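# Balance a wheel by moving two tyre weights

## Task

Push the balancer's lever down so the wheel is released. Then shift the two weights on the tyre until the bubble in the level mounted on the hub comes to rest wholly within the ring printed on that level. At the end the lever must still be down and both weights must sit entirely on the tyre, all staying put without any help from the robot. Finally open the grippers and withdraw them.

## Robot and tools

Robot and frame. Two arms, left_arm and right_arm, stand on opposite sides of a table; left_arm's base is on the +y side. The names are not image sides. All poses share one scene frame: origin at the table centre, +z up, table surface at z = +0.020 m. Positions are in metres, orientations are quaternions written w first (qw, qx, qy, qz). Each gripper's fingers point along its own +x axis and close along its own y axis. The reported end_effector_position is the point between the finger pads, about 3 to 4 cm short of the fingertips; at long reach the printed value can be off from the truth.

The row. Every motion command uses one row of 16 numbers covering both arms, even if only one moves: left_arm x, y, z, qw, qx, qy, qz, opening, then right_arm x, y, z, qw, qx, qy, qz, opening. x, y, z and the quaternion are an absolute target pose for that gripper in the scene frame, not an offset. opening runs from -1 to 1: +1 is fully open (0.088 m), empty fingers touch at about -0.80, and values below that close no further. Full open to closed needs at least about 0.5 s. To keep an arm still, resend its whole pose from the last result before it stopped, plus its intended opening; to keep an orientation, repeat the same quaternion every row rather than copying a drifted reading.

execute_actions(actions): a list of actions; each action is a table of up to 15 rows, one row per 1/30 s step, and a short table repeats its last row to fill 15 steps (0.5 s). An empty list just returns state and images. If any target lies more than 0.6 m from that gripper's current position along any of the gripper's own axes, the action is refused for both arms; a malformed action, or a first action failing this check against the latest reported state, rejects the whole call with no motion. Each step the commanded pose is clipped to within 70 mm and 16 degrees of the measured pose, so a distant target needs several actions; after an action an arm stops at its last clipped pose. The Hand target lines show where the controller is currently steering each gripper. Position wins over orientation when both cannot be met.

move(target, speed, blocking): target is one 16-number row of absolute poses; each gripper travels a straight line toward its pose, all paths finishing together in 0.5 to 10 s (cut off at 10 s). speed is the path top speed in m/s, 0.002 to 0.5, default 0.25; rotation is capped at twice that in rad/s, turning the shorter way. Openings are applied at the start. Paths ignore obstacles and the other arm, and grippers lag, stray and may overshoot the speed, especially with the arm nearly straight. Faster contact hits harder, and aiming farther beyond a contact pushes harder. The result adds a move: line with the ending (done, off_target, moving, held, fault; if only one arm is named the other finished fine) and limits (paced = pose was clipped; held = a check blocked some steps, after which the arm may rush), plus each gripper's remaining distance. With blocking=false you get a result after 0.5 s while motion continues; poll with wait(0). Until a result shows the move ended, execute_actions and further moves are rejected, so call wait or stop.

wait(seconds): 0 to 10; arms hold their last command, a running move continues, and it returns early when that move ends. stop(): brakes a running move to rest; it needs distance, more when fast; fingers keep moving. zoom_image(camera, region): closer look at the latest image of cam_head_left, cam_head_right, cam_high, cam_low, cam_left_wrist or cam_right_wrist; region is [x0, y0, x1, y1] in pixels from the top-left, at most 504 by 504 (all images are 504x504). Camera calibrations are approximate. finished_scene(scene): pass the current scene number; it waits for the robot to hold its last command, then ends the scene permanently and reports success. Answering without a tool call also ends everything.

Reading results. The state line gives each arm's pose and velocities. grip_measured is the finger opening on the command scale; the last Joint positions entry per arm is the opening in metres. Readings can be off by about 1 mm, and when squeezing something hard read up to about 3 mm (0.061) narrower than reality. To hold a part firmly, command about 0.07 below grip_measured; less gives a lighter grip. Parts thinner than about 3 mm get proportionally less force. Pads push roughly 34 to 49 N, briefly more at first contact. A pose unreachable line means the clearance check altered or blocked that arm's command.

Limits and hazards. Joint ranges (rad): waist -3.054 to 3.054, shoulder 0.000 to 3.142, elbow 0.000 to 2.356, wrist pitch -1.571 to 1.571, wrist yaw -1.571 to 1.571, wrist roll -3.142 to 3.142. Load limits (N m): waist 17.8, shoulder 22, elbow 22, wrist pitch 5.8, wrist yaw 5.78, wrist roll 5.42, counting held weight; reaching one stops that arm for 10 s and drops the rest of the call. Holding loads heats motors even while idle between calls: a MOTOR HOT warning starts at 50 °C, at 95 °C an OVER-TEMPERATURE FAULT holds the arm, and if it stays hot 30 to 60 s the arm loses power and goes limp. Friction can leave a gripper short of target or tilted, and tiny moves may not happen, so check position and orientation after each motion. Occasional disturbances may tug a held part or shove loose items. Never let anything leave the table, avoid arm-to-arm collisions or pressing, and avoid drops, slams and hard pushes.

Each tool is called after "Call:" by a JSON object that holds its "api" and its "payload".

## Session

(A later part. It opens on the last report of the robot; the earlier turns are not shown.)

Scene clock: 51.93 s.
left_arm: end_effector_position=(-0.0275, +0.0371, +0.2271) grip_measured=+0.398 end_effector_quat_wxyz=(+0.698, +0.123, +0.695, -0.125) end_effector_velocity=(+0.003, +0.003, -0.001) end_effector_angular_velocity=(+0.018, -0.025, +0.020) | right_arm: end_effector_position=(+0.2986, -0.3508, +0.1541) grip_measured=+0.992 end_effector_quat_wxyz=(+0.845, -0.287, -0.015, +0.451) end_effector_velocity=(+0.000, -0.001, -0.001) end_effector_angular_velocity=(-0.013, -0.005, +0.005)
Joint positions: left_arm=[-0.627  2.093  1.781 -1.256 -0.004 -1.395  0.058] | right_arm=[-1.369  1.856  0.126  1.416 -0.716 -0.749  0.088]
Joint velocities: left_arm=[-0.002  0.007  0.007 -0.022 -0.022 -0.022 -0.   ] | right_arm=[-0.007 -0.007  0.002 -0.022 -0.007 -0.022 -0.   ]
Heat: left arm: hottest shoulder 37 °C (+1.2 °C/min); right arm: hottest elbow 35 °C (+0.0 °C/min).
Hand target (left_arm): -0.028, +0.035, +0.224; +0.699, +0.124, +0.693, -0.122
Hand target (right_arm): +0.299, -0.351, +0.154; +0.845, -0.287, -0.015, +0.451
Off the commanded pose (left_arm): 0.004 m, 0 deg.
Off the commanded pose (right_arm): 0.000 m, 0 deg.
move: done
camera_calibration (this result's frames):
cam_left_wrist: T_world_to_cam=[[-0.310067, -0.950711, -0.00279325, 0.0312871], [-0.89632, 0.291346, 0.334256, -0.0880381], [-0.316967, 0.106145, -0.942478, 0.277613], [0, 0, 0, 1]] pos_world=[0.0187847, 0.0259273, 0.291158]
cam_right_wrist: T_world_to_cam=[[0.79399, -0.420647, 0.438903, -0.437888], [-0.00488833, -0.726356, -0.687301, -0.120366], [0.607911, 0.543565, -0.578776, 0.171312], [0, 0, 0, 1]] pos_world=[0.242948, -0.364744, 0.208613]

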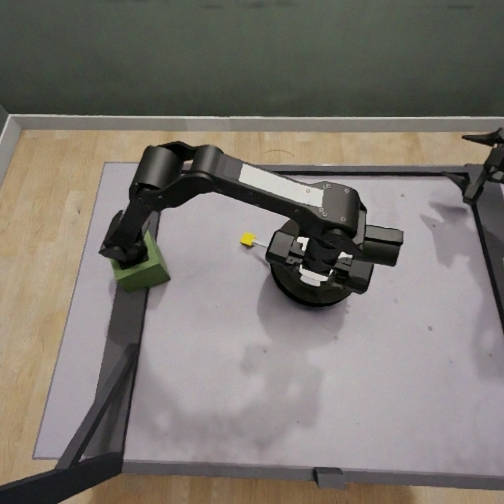

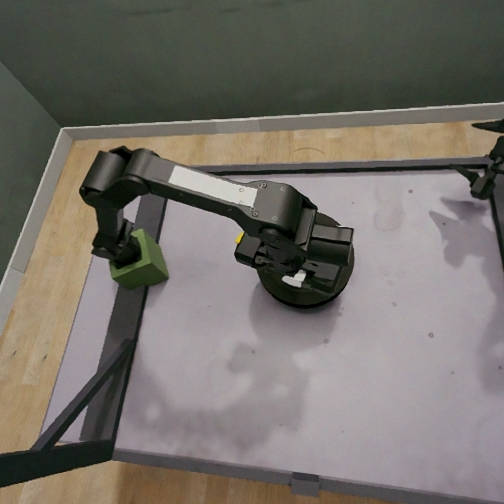

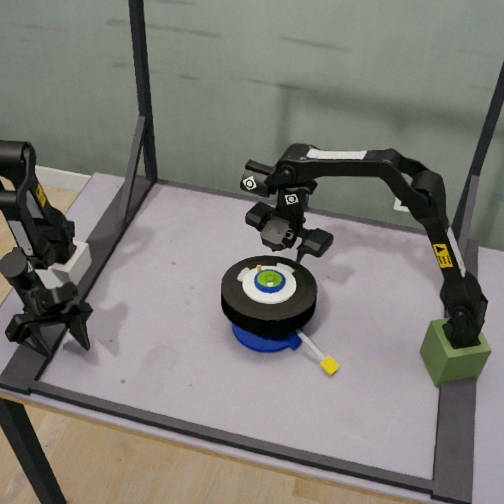

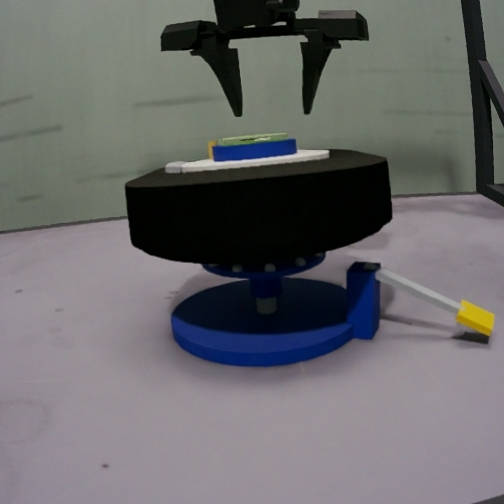

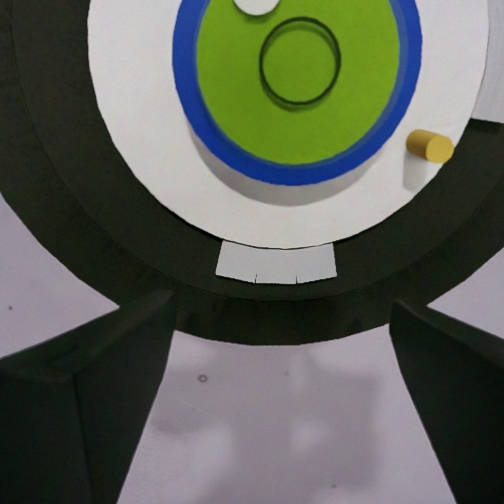

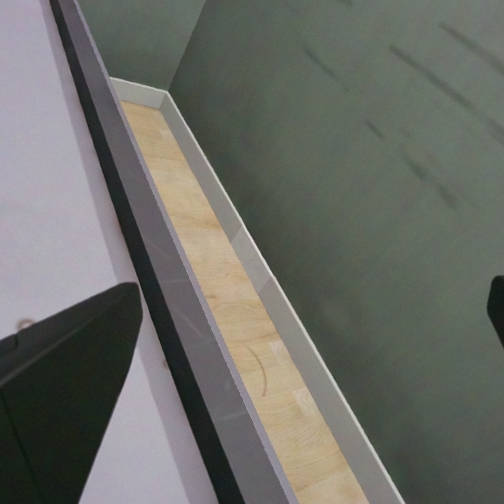

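Call:
{"api": "move", "payload": {"target": [-0.032,0.034,0.182,0.696,0.123,0.696,-0.123,0.4,0.299,-0.351,0.154,0.845,-0.287,-0.015,0.451,1], "speed": 0.04}}

Call:
{"api": "move", "payload": {"target": [-0.032,0.034,0.182,0.696,0.123,0.696,-0.123,-0.09,0.299,-0.351,0.154,0.845,-0.287,-0.015,0.451,1]}}

Call:
{"api": "move", "payload": {"target": [-0.032,0.034,0.245,0.696,0.123,0.696,-0.123,-0.09,0.299,-0.351,0.154,0.845,-0.287,-0.015,0.451,1], "speed": 0.08}}

Call:
{"api": "wait", "payload": {"seconds": 10}}

Call:
{"api": "zoom_image", "payload": {"camera": "cam_high", "region": [215,240,325,330]}}

Scene clock: 71.60 s.
left_arm: end_effector_position=(-0.0303, +0.0318, +0.1901) grip_measured=+0.398 end_effector_quat_wxyz=(+0.698, +0.116, +0.695, -0.130) end_effector_velocity=(+0.002, -0.003, -0.001) end_effector_angular_velocity=(-0.018, -0.004, +0.010) | right_arm: end_effector_position=(+0.2986, -0.3508, +0.1541) grip_measured=+0.992 end_effector_quat_wxyz=(+0.845, -0.287, -0.015, +0.451) end_effector_velocity=(-0.002, +0.001, -0.002) end_effector_angular_velocity=(-0.001, +0.012, +0.020)
Joint positions: left_arm=[-0.631  2.122  1.677 -1.105 -0.004 -1.402  0.058] | right_arm=[-1.369  1.856  0.126  1.416 -0.716 -0.749  0.088]
Joint velocities: left_arm=[ 0.002 -0.002 -0.007  0.022 -0.007 -0.007 -0.   ] | right_arm=[-0.002 -0.002  0.002 -0.022 -0.022 -0.007 -0.   ]
Heat: left arm: hottest shoulder 40 °C (+4.0 °C/min); right arm: hottest elbow 34 °C (-1.0 °C/min).
Hand target (left_arm): -0.032, +0.035, +0.182; +0.696, +0.123, +0.696, -0.123
Hand target (right_arm): +0.299, -0.351, +0.154; +0.845, -0.287, -0.015, +0.451
Off the commanded pose (left_arm): 0.009 m, 1 deg.
Off the commanded pose (right_arm): 0.000 m, 0 deg.
move: off_target (left_arm)
camera_calibration (this result's frames):
cam_left_wrist: T_world_to_cam=[[-0.308235, -0.951198, 0.0146315, 0.0220422], [-0.895812, 0.295395, 0.332057, -0.076395], [-0.320174, 0.0892446, -0.943146, 0.243005], [0, 0, 0, 1]] pos_world=[0.0161626, 0.0218463, 0.254234]
cam_right_wrist: T_world_to_cam=[[0.79399, -0.420647, 0.438903, -0.437888], [-0.00488833, -0.726356, -0.687301, -0.120366], [0.607911, 0.543565, -0.578776, 0.171312], [0, 0, 0, 1]] pos_world=[0.242948, -0.364744, 0.208613]

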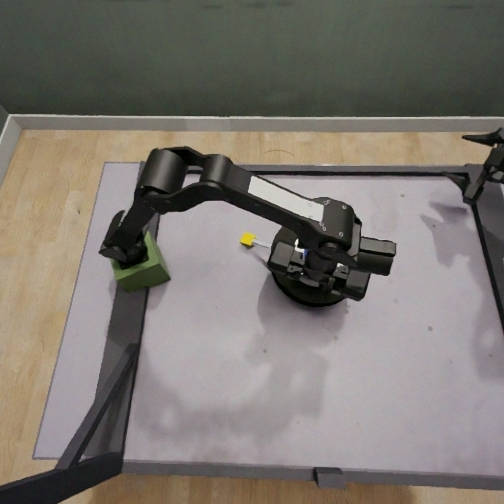

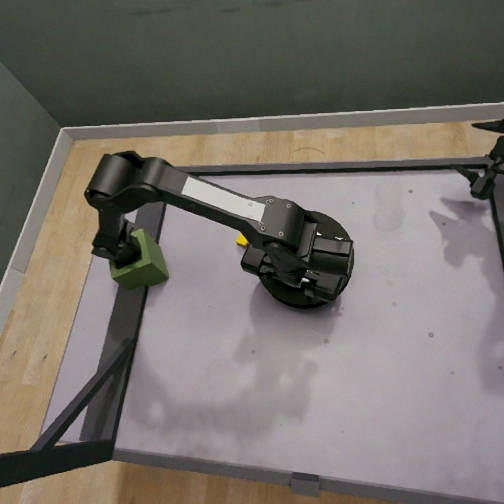

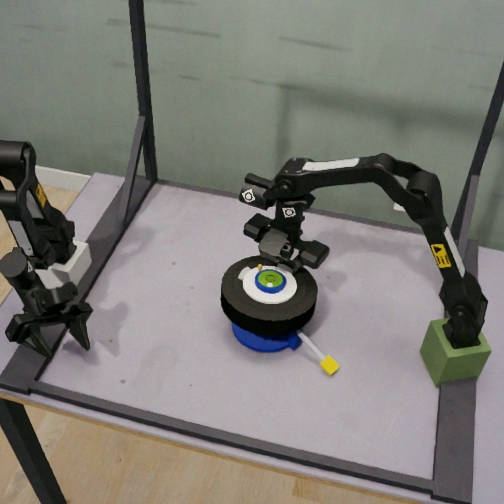

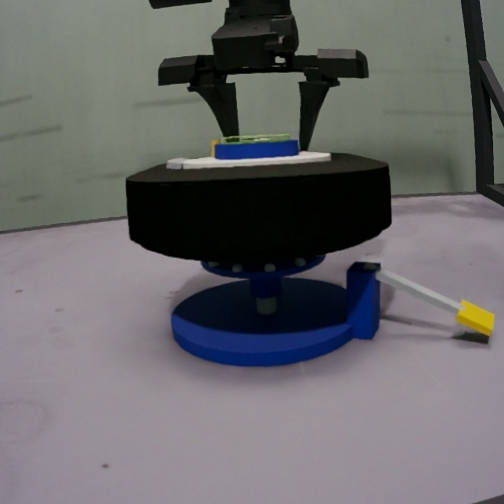

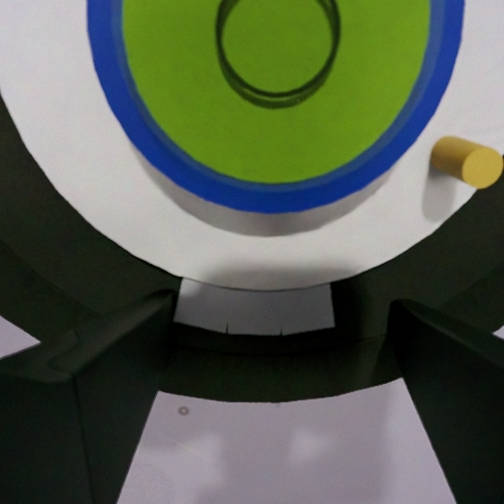

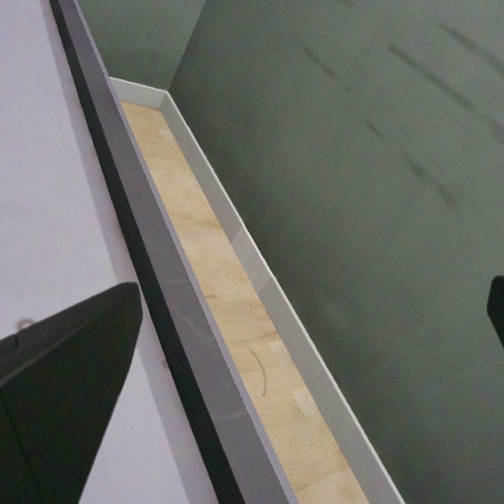

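Scene clock: 72.30 s.
left_arm: end_effector_position=(-0.0306, +0.0323, +0.1901) grip_measured=-0.027 end_effector_quat_wxyz=(+0.697, +0.117, +0.695, -0.130) end_effector_velocity=(-0.001, +0.006, +0.000) end_effector_angular_velocity=(+0.023, +0.003, +0.005) | right_arm: end_effector_position=(+0.2986, -0.3508, +0.1541) grip_measured=+0.992 end_effector_quat_wxyz=(+0.845, -0.287, -0.015, +0.451) end_effector_velocity=(+0.001, +0.000, +0.003) end_effector_angular_velocity=(-0.000, -0.017, +0.006)
Joint positions: left_arm=[-0.632  2.122  1.677 -1.107 -0.003 -1.402  0.038] | right_arm=[-1.369  1.856  0.126  1.416 -0.716 -0.749  0.088]
Joint velocities: left_arm=[-0.002 -0.002 -0.002 -0.022  0.007 -0.007 -0.   ] | right_arm=[-0.002 -0.002  0.002  0.007 -0.007 -0.007 -0.   ]
Heat: left arm: hottest shoulder 40 °C (+4.0 °C/min); right arm: hottest elbow 34 °C (-1.0 °C/min).
Hand target (left_arm): -0.032, +0.034, +0.182; +0.696, +0.123, +0.696, -0.123
Hand target (right_arm): +0.299, -0.351, +0.154; +0.845, -0.287, -0.015, +0.451
Off the commanded pose (left_arm): 0.008 m, 1 deg.
Off the commanded pose (right_arm): 0.000 m, 0 deg.
move: done
camera_calibration (this result's frames):
cam_left_wrist: T_world_to_cam=[[-0.308245, -0.95122, 0.0128935, 0.0227423], [-0.895544, 0.294722, 0.333378, -0.0769736], [-0.320916, 0.0912154, -0.942705, 0.242706], [0, 0, 0, 1]] pos_world=[0.0159651, 0.0221802, 0.254168]
cam_right_wrist: T_world_to_cam=[[0.79399, -0.420647, 0.438903, -0.437888], [-0.00488833, -0.726356, -0.687301, -0.120366], [0.607911, 0.543565, -0.578776, 0.171312], [0, 0, 0, 1]] pos_world=[0.242948, -0.364744, 0.208613]

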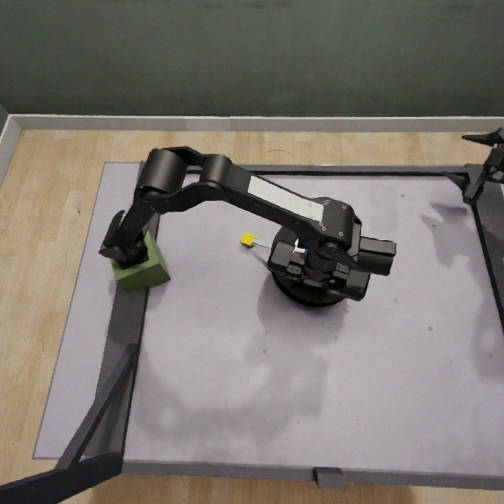

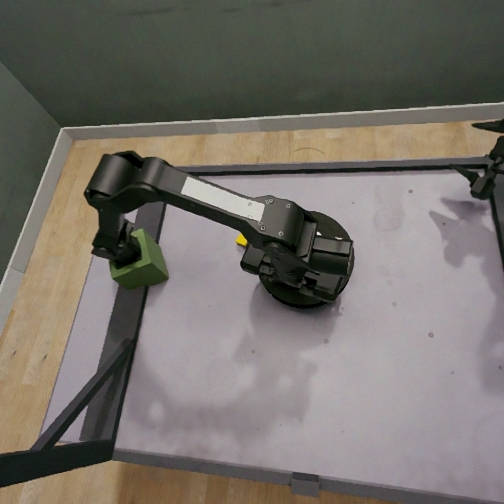

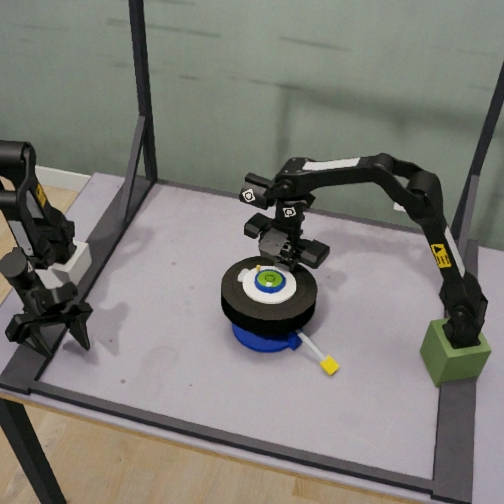

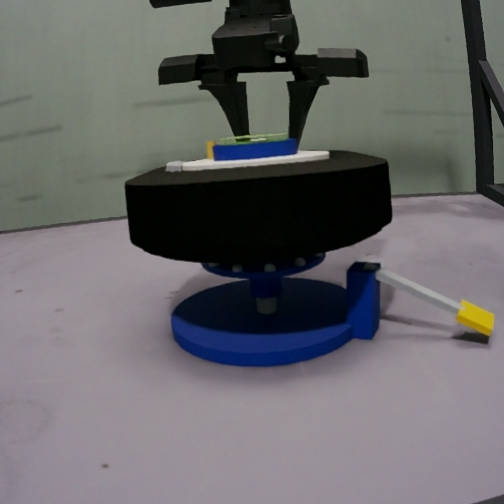

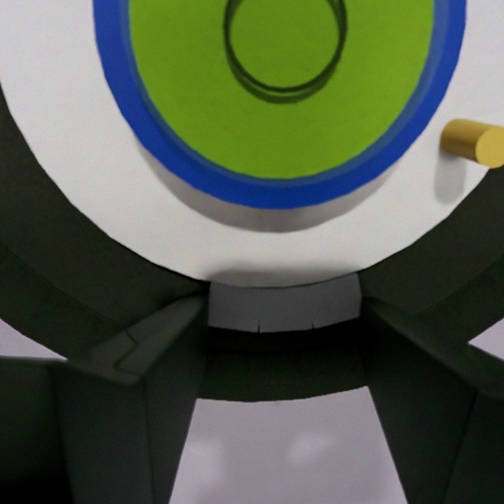

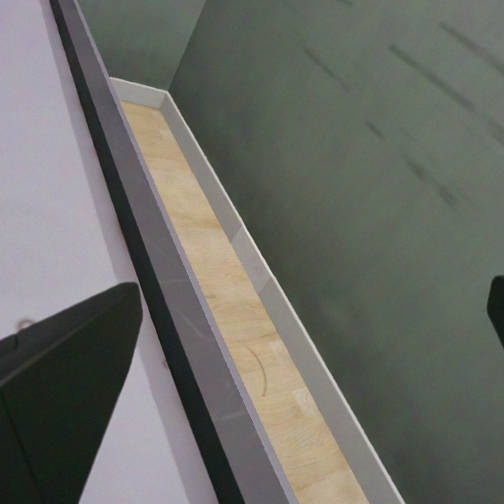

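Scene clock: 73.40 s.
left_arm: end_effector_position=(-0.0303, +0.0349, +0.2385) grip_measured=-0.027 end_effector_quat_wxyz=(+0.697, +0.130, +0.695, -0.117) end_effector_velocity=(+0.000, +0.002, +0.002) end_effector_angular_velocity=(+0.010, -0.010, +0.034) | right_arm: end_effector_position=(+0.2986, -0.3508, +0.1541) grip_measured=+0.992 end_effector_quat_wxyz=(+0.845, -0.287, -0.015, +0.451) end_effector_velocity=(-0.001, +0.000, +0.002) end_effector_angular_velocity=(-0.001, -0.012, +0.006)
Joint positions: left_arm=[-0.632  2.121  1.869 -1.336 -0.003 -1.402  0.038] | right_arm=[-1.369  1.856  0.126  1.416 -0.716 -0.749  0.088]
Joint velocities: left_arm=[-0.002  0.002  0.012 -0.022 -0.007 -0.037 -0.   ] | right_arm=[-0.002 -0.002 -0.002  0.007 -0.007 -0.007 -0.   ]
Heat: left arm: hottest shoulder 40 °C (+4.0 °C/min); right arm: hottest elbow 34 °C (-1.0 °C/min).
Hand target (left_arm): -0.032, +0.033, +0.245; +0.696, +0.123, +0.696, -0.123
Hand target (right_arm): +0.299, -0.351, +0.154; +0.845, -0.287, -0.015, +0.451
Off the commanded pose (left_arm): 0.007 m, 1 deg.
Off the commanded pose (right_arm): 0.000 m, 0 deg.
move: done
camera_calibration (this result's frames):
cam_left_wrist: T_world_to_cam=[[-0.308576, -0.95093, -0.022653, 0.0331801], [-0.897611, 0.283228, 0.337751, -0.0942892], [-0.314761, 0.124555, -0.940963, 0.286782], [0, 0, 0, 1]] pos_world=[0.0158715, 0.022537, 0.302449]
cam_right_wrist: T_world_to_cam=[[0.79399, -0.420647, 0.438903, -0.437888], [-0.00488833, -0.726356, -0.687301, -0.120366], [0.607911, 0.543565, -0.578776, 0.171312], [0, 0, 0, 1]] pos_world=[0.242948, -0.364744, 0.208613]

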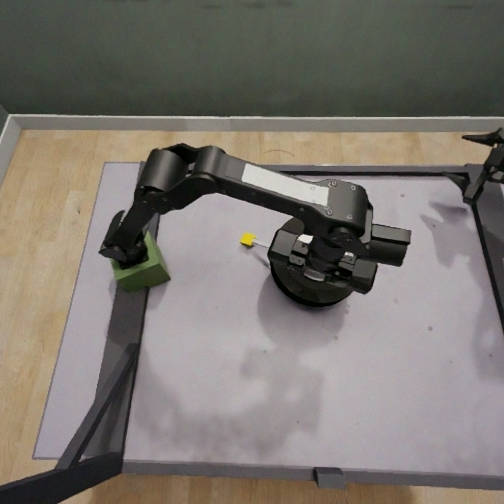

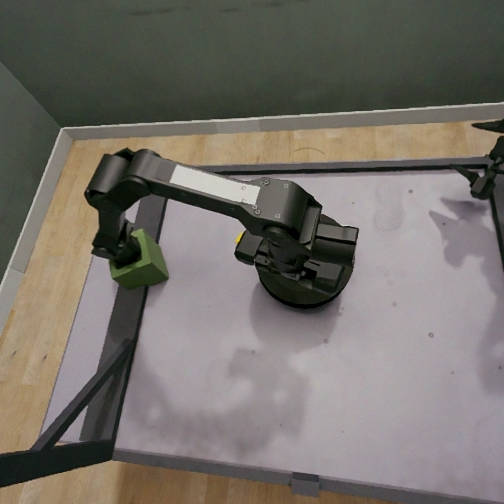

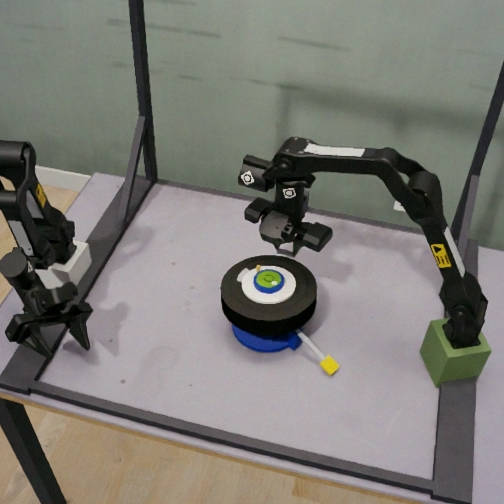

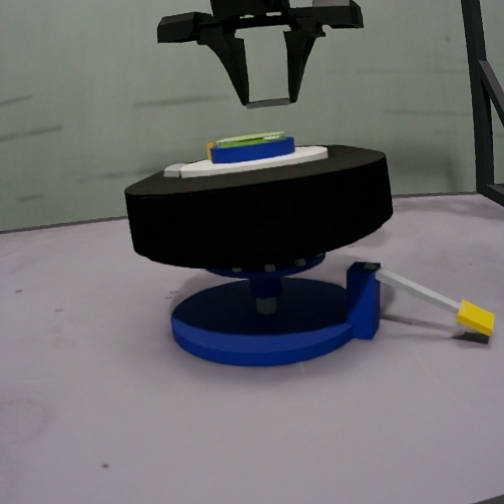

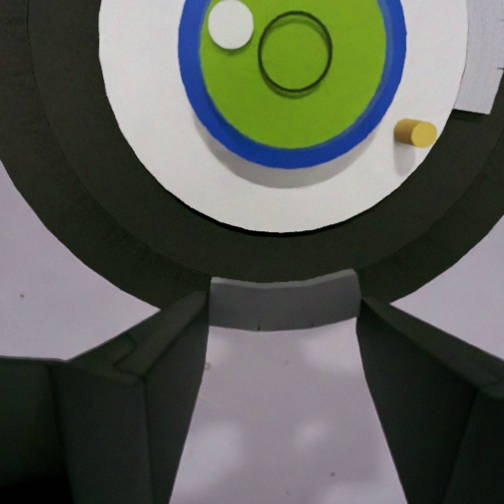

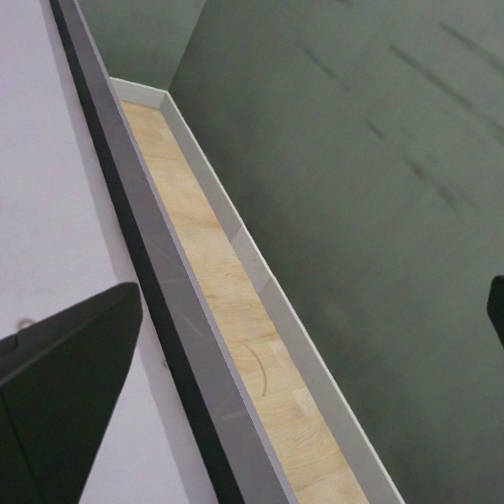

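Scene clock: 83.40 s.
left_arm: end_effector_position=(-0.0303, +0.0349, +0.2389) grip_measured=-0.027 end_effector_quat_wxyz=(+0.697, +0.130, +0.695, -0.117) end_effector_velocity=(-0.002, +0.001, -0.000) end_effector_angular_velocity=(+0.006, -0.009, -0.000) | right_arm: end_effector_position=(+0.2986, -0.3508, +0.1541) grip_measured=+0.992 end_effector_quat_wxyz=(+0.845, -0.287, -0.015, +0.451) end_effector_velocity=(-0.003, +0.001, -0.000) end_effector_angular_velocity=(+0.001, +0.003, +0.020)
Joint positions: left_arm=[-0.632  2.121  1.871 -1.338 -0.003 -1.402  0.038] | right_arm=[-1.369  1.856  0.126  1.416 -0.716 -0.749  0.088]
Joint velocities: left_arm=[-0.007  0.002  0.002 -0.007 -0.007 -0.007  0.   ] | right_arm=[-0.002 -0.002 -0.002 -0.007 -0.022 -0.007 -0.   ]
Heat: left arm: hottest shoulder 43 °C (+7.1 °C/min); right arm: hottest elbow 34 °C (-1.0 °C/min).
Hand target (left_arm): -0.032, +0.033, +0.245; +0.696, +0.123, +0.696, -0.123
Hand target (right_arm): +0.299, -0.351, +0.154; +0.845, -0.287, -0.015, +0.451
Off the commanded pose (left_arm): 0.006 m, 1 deg.
Off the commanded pose (right_arm): 0.000 m, 0 deg.
wait: 10.00 s; at rest by 0.17 s
camera_calibration (this result's frames):
cam_left_wrist: T_world_to_cam=[[-0.308576, -0.95093, -0.022653, 0.0331845], [-0.897611, 0.283228, 0.337751, -0.0944187], [-0.314761, 0.124555, -0.940963, 0.287145], [0, 0, 0, 1]] pos_world=[0.0158707, 0.0225328, 0.302834]
cam_right_wrist: T_world_to_cam=[[0.79399, -0.420647, 0.438903, -0.437888], [-0.00488833, -0.726356, -0.687301, -0.120366], [0.607911, 0.543565, -0.578776, 0.171312], [0, 0, 0, 1]] pos_world=[0.242948, -0.364744, 0.208613]

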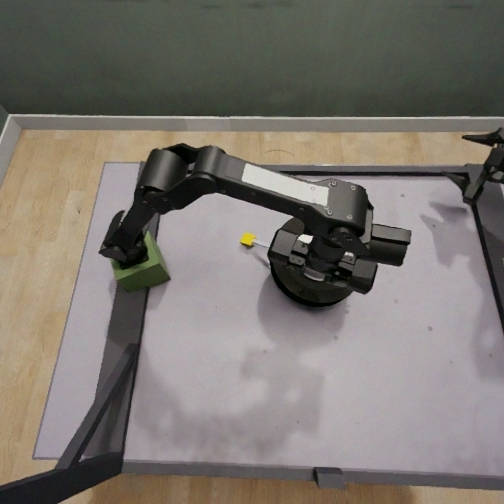

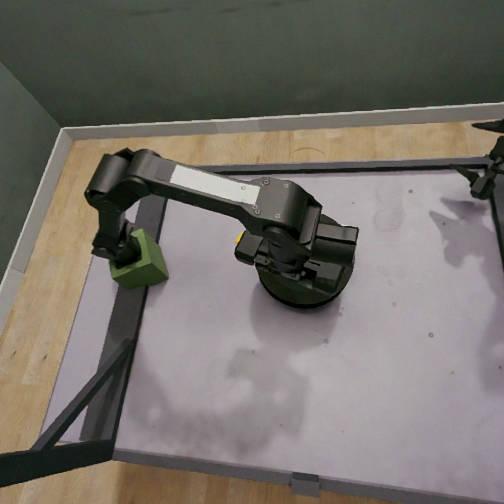

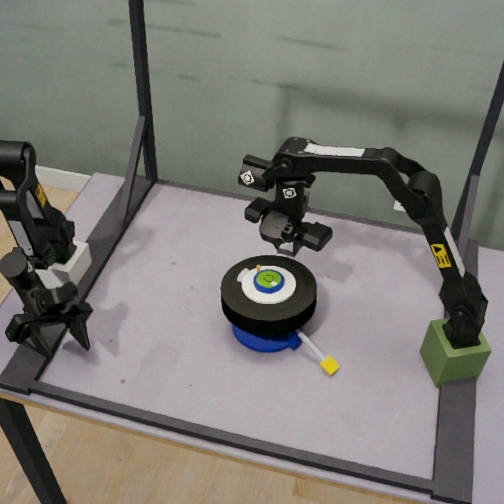

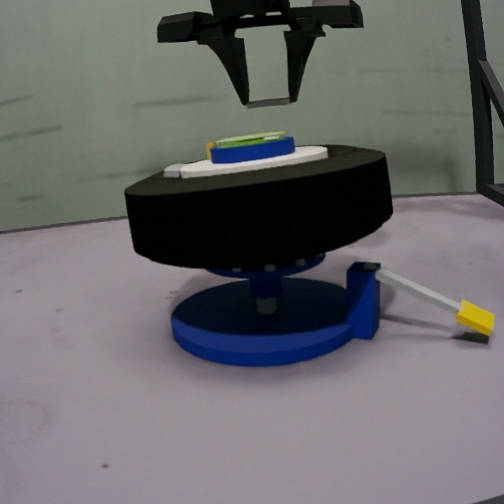

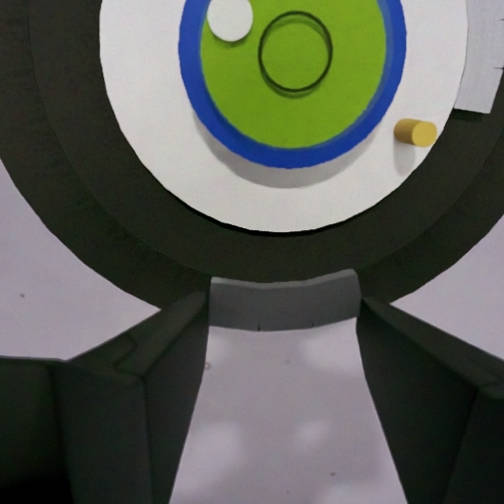

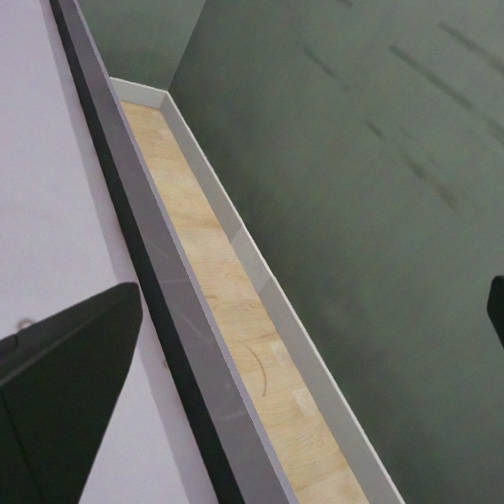

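Region (215, 240, 325, 330) of cam_high's 504x504 image, scaled by 4.582, with more detail than that image has; it fills the top 412 rows of this view, and the rest is white.

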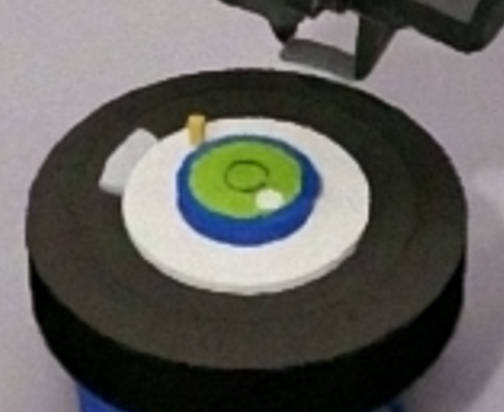

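Call:
{"api": "move", "payload": {"target": [0.092,0.071,0.235,0.271,0.653,0.271,-0.653,-0.09,0.299,-0.351,0.154,0.845,-0.287,-0.015,0.451,1], "speed": 0.35}}

Call:
{"api": "move", "payload": {"target": [0.092,0.073,0.199,0.271,0.653,0.271,-0.653,-0.09,0.299,-0.351,0.154,0.845,-0.287,-0.015,0.451,1], "speed": 0.04}}

Scene clock: 93.60 s.
left_arm: end_effector_position=(+0.0910, +0.0686, +0.2321) grip_measured=-0.027 end_effector_quat_wxyz=(+0.269, +0.653, +0.275, -0.652) end_effector_velocity=(+0.002, +0.002, +0.000) end_effector_angular_velocity=(+0.008, -0.006, +0.010) | right_arm: end_effector_position=(+0.2986, -0.3508, +0.1541) grip_measured=+0.992 end_effector_quat_wxyz=(+0.845, -0.287, -0.015, +0.451) end_effector_velocity=(-0.001, -0.000, -0.001) end_effector_angular_velocity=(+0.005, +0.013, +0.003)
Joint positions: left_arm=[-0.319  1.962  1.608 -1.226  0.001  0.913  0.038] | right_arm=[-1.369  1.856  0.126  1.416 -0.716 -0.749  0.088]
Joint velocities: left_arm=[ 0.002 -0.002 -0.002 -0.007 -0.007 -0.007 -0.   ] | right_arm=[-0.002 -0.002 -0.002 -0.007 -0.007  0.007 -0.   ]
Heat: left arm: hottest shoulder 45 °C (+9.1 °C/min); right arm: hottest elbow 34 °C (-1.0 °C/min).
Hand target (left_arm): +0.091, +0.070, +0.235; +0.270, +0.651, +0.272, -0.655
Hand target (right_arm): +0.299, -0.351, +0.154; +0.845, -0.287, -0.015, +0.451
Off the commanded pose (left_arm): 0.004 m, 0 deg.
Off the commanded pose (right_arm): 0.000 m, 0 deg.
move: done
camera_calibration (this result's frames):
cam_left_wrist: T_world_to_cam=[[-0.735119, 0.677934, 0.00230461, 0.0237573], [0.637414, 0.690015, 0.342905, -0.16162], [0.230876, 0.253545, -0.939367, 0.255811], [0, 0, 0, 1]] pos_world=[0.0614222, 0.0305545, 0.295666]
cam_right_wrist: T_world_to_cam=[[0.79399, -0.420647, 0.438903, -0.437888], [-0.00488833, -0.726356, -0.687301, -0.120366], [0.607911, 0.543565, -0.578776, 0.171312], [0, 0, 0, 1]] pos_world=[0.242948, -0.364744, 0.208613]

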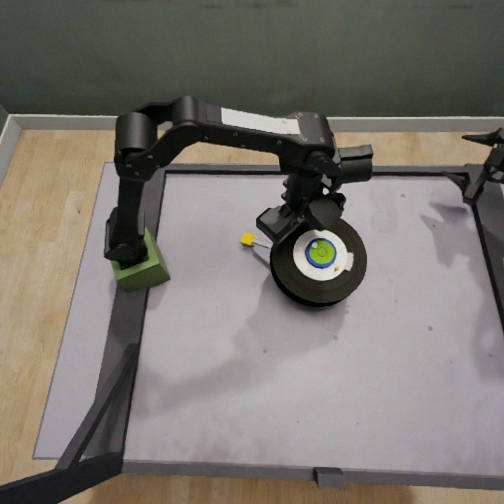

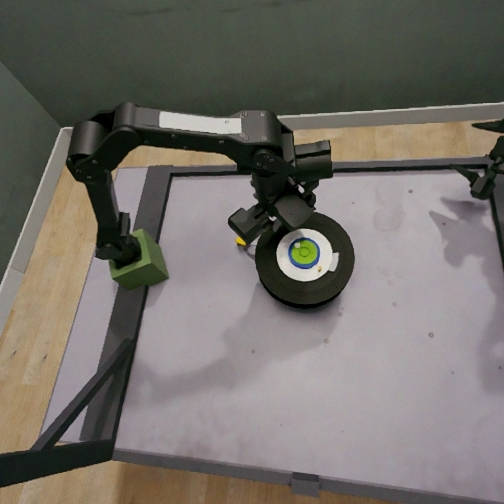

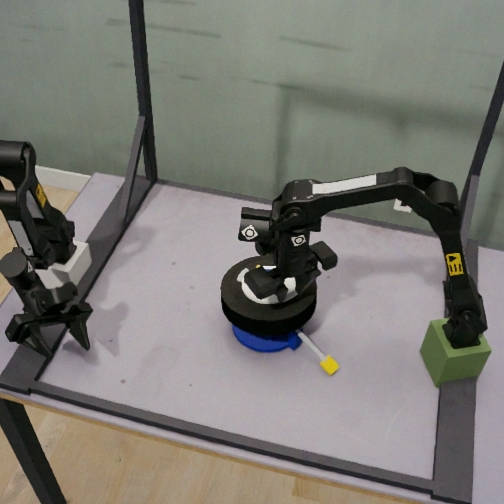

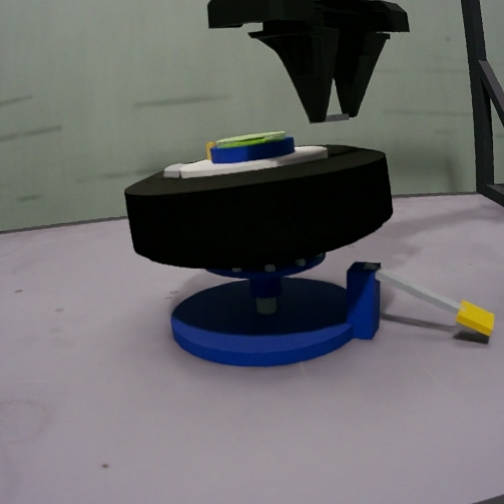

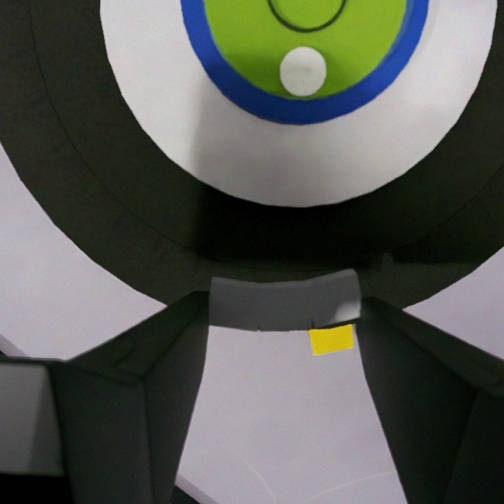

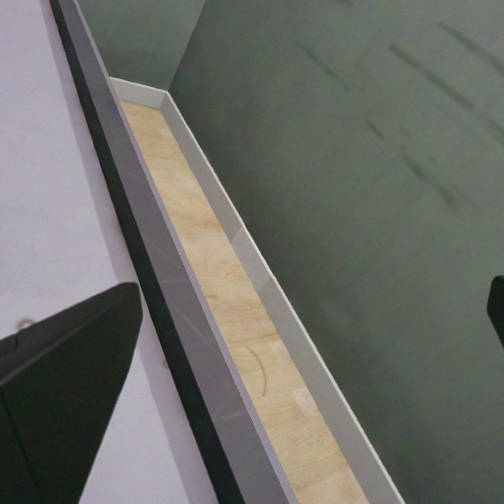

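Scene clock: 94.77 s.
left_arm: end_effector_position=(+0.0908, +0.0711, +0.2010) grip_measured=-0.027 end_effector_quat_wxyz=(+0.273, +0.652, +0.269, -0.654) end_effector_velocity=(+0.000, -0.001, +0.000) end_effector_angular_velocity=(-0.006, -0.008, +0.020) | right_arm: end_effector_position=(+0.2986, -0.3508, +0.1541) grip_measured=+0.992 end_effector_quat_wxyz=(+0.845, -0.287, -0.015, +0.451) end_effector_velocity=(-0.002, -0.002, -0.005) end_effector_angular_velocity=(-0.011, +0.020, -0.008)
Joint positions: left_arm=[-0.319  1.962  1.483 -1.086  0.001  0.915  0.038] | right_arm=[-1.369  1.856  0.126  1.416 -0.716 -0.749  0.088]
Joint velocities: left_arm=[-0.002 -0.002 -0.002  0.007 -0.007 -0.022 -0.   ] | right_arm=[-0.002 -0.002 -0.007 -0.022  0.007 -0.007 -0.   ]
Heat: left arm: hottest shoulder 45 °C (+9.1 °C/min); right arm: hottest elbow 34 °C (-1.0 °C/min).
Hand target (left_arm): +0.092, +0.073, +0.199; +0.271, +0.653, +0.271, -0.653
Hand target (right_arm): +0.299, -0.351, +0.154; +0.845, -0.287, -0.015, +0.451
Off the commanded pose (left_arm): 0.003 m, 0 deg.
Off the commanded pose (right_arm): 0.000 m, 0 deg.
move: done
camera_calibration (this result's frames):
cam_left_wrist: T_world_to_cam=[[-0.734337, 0.678731, -0.00854429, 0.0240955], [0.637581, 0.694025, 0.334395, -0.151128], [0.232895, 0.240111, -0.942394, 0.227439], [0, 0, 0, 1]] pos_world=[0.0610812, 0.0339215, 0.26508]
cam_right_wrist: T_world_to_cam=[[0.79399, -0.420647, 0.438903, -0.437888], [-0.00488833, -0.726356, -0.687301, -0.120366], [0.607911, 0.543565, -0.578776, 0.171312], [0, 0, 0, 1]] pos_world=[0.242948, -0.364744, 0.208613]

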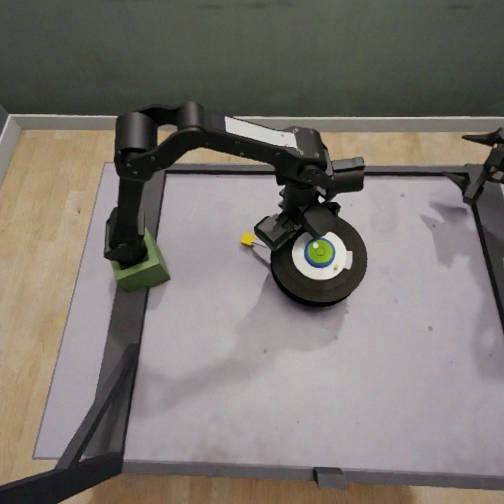

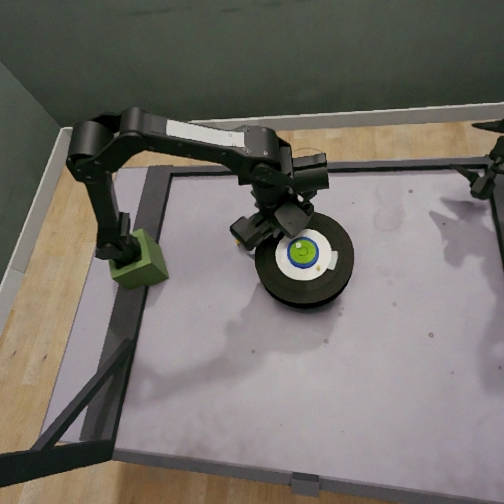

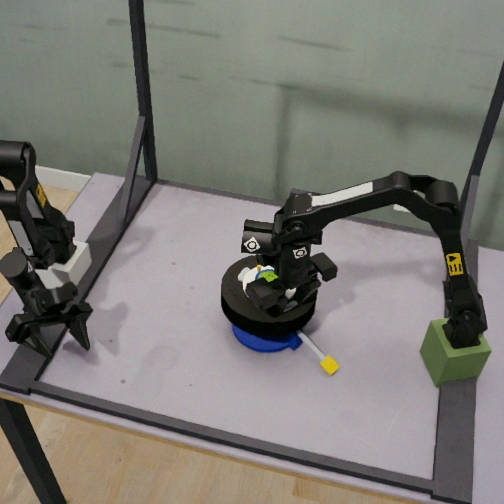

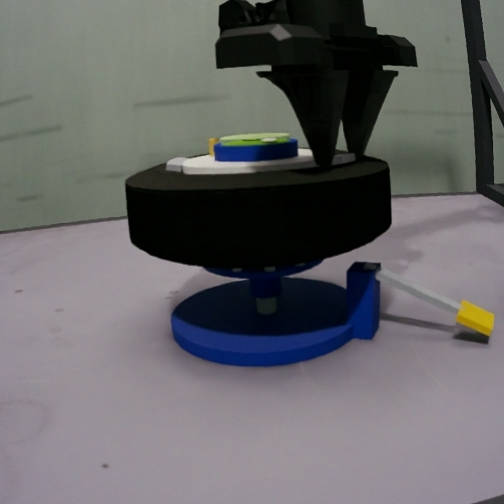

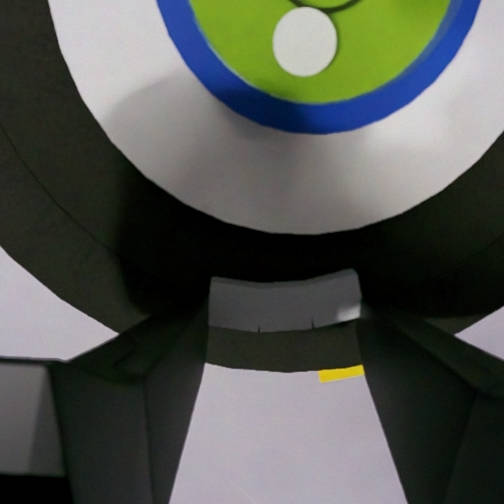

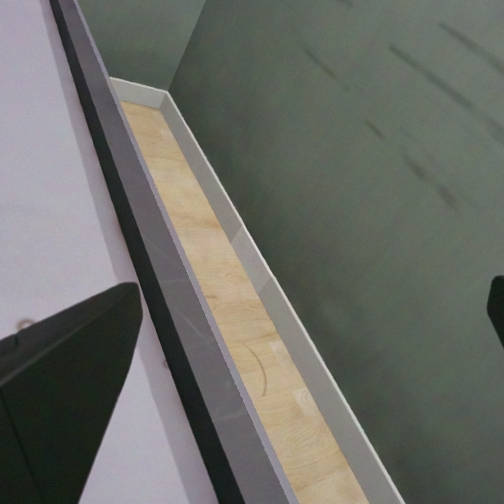

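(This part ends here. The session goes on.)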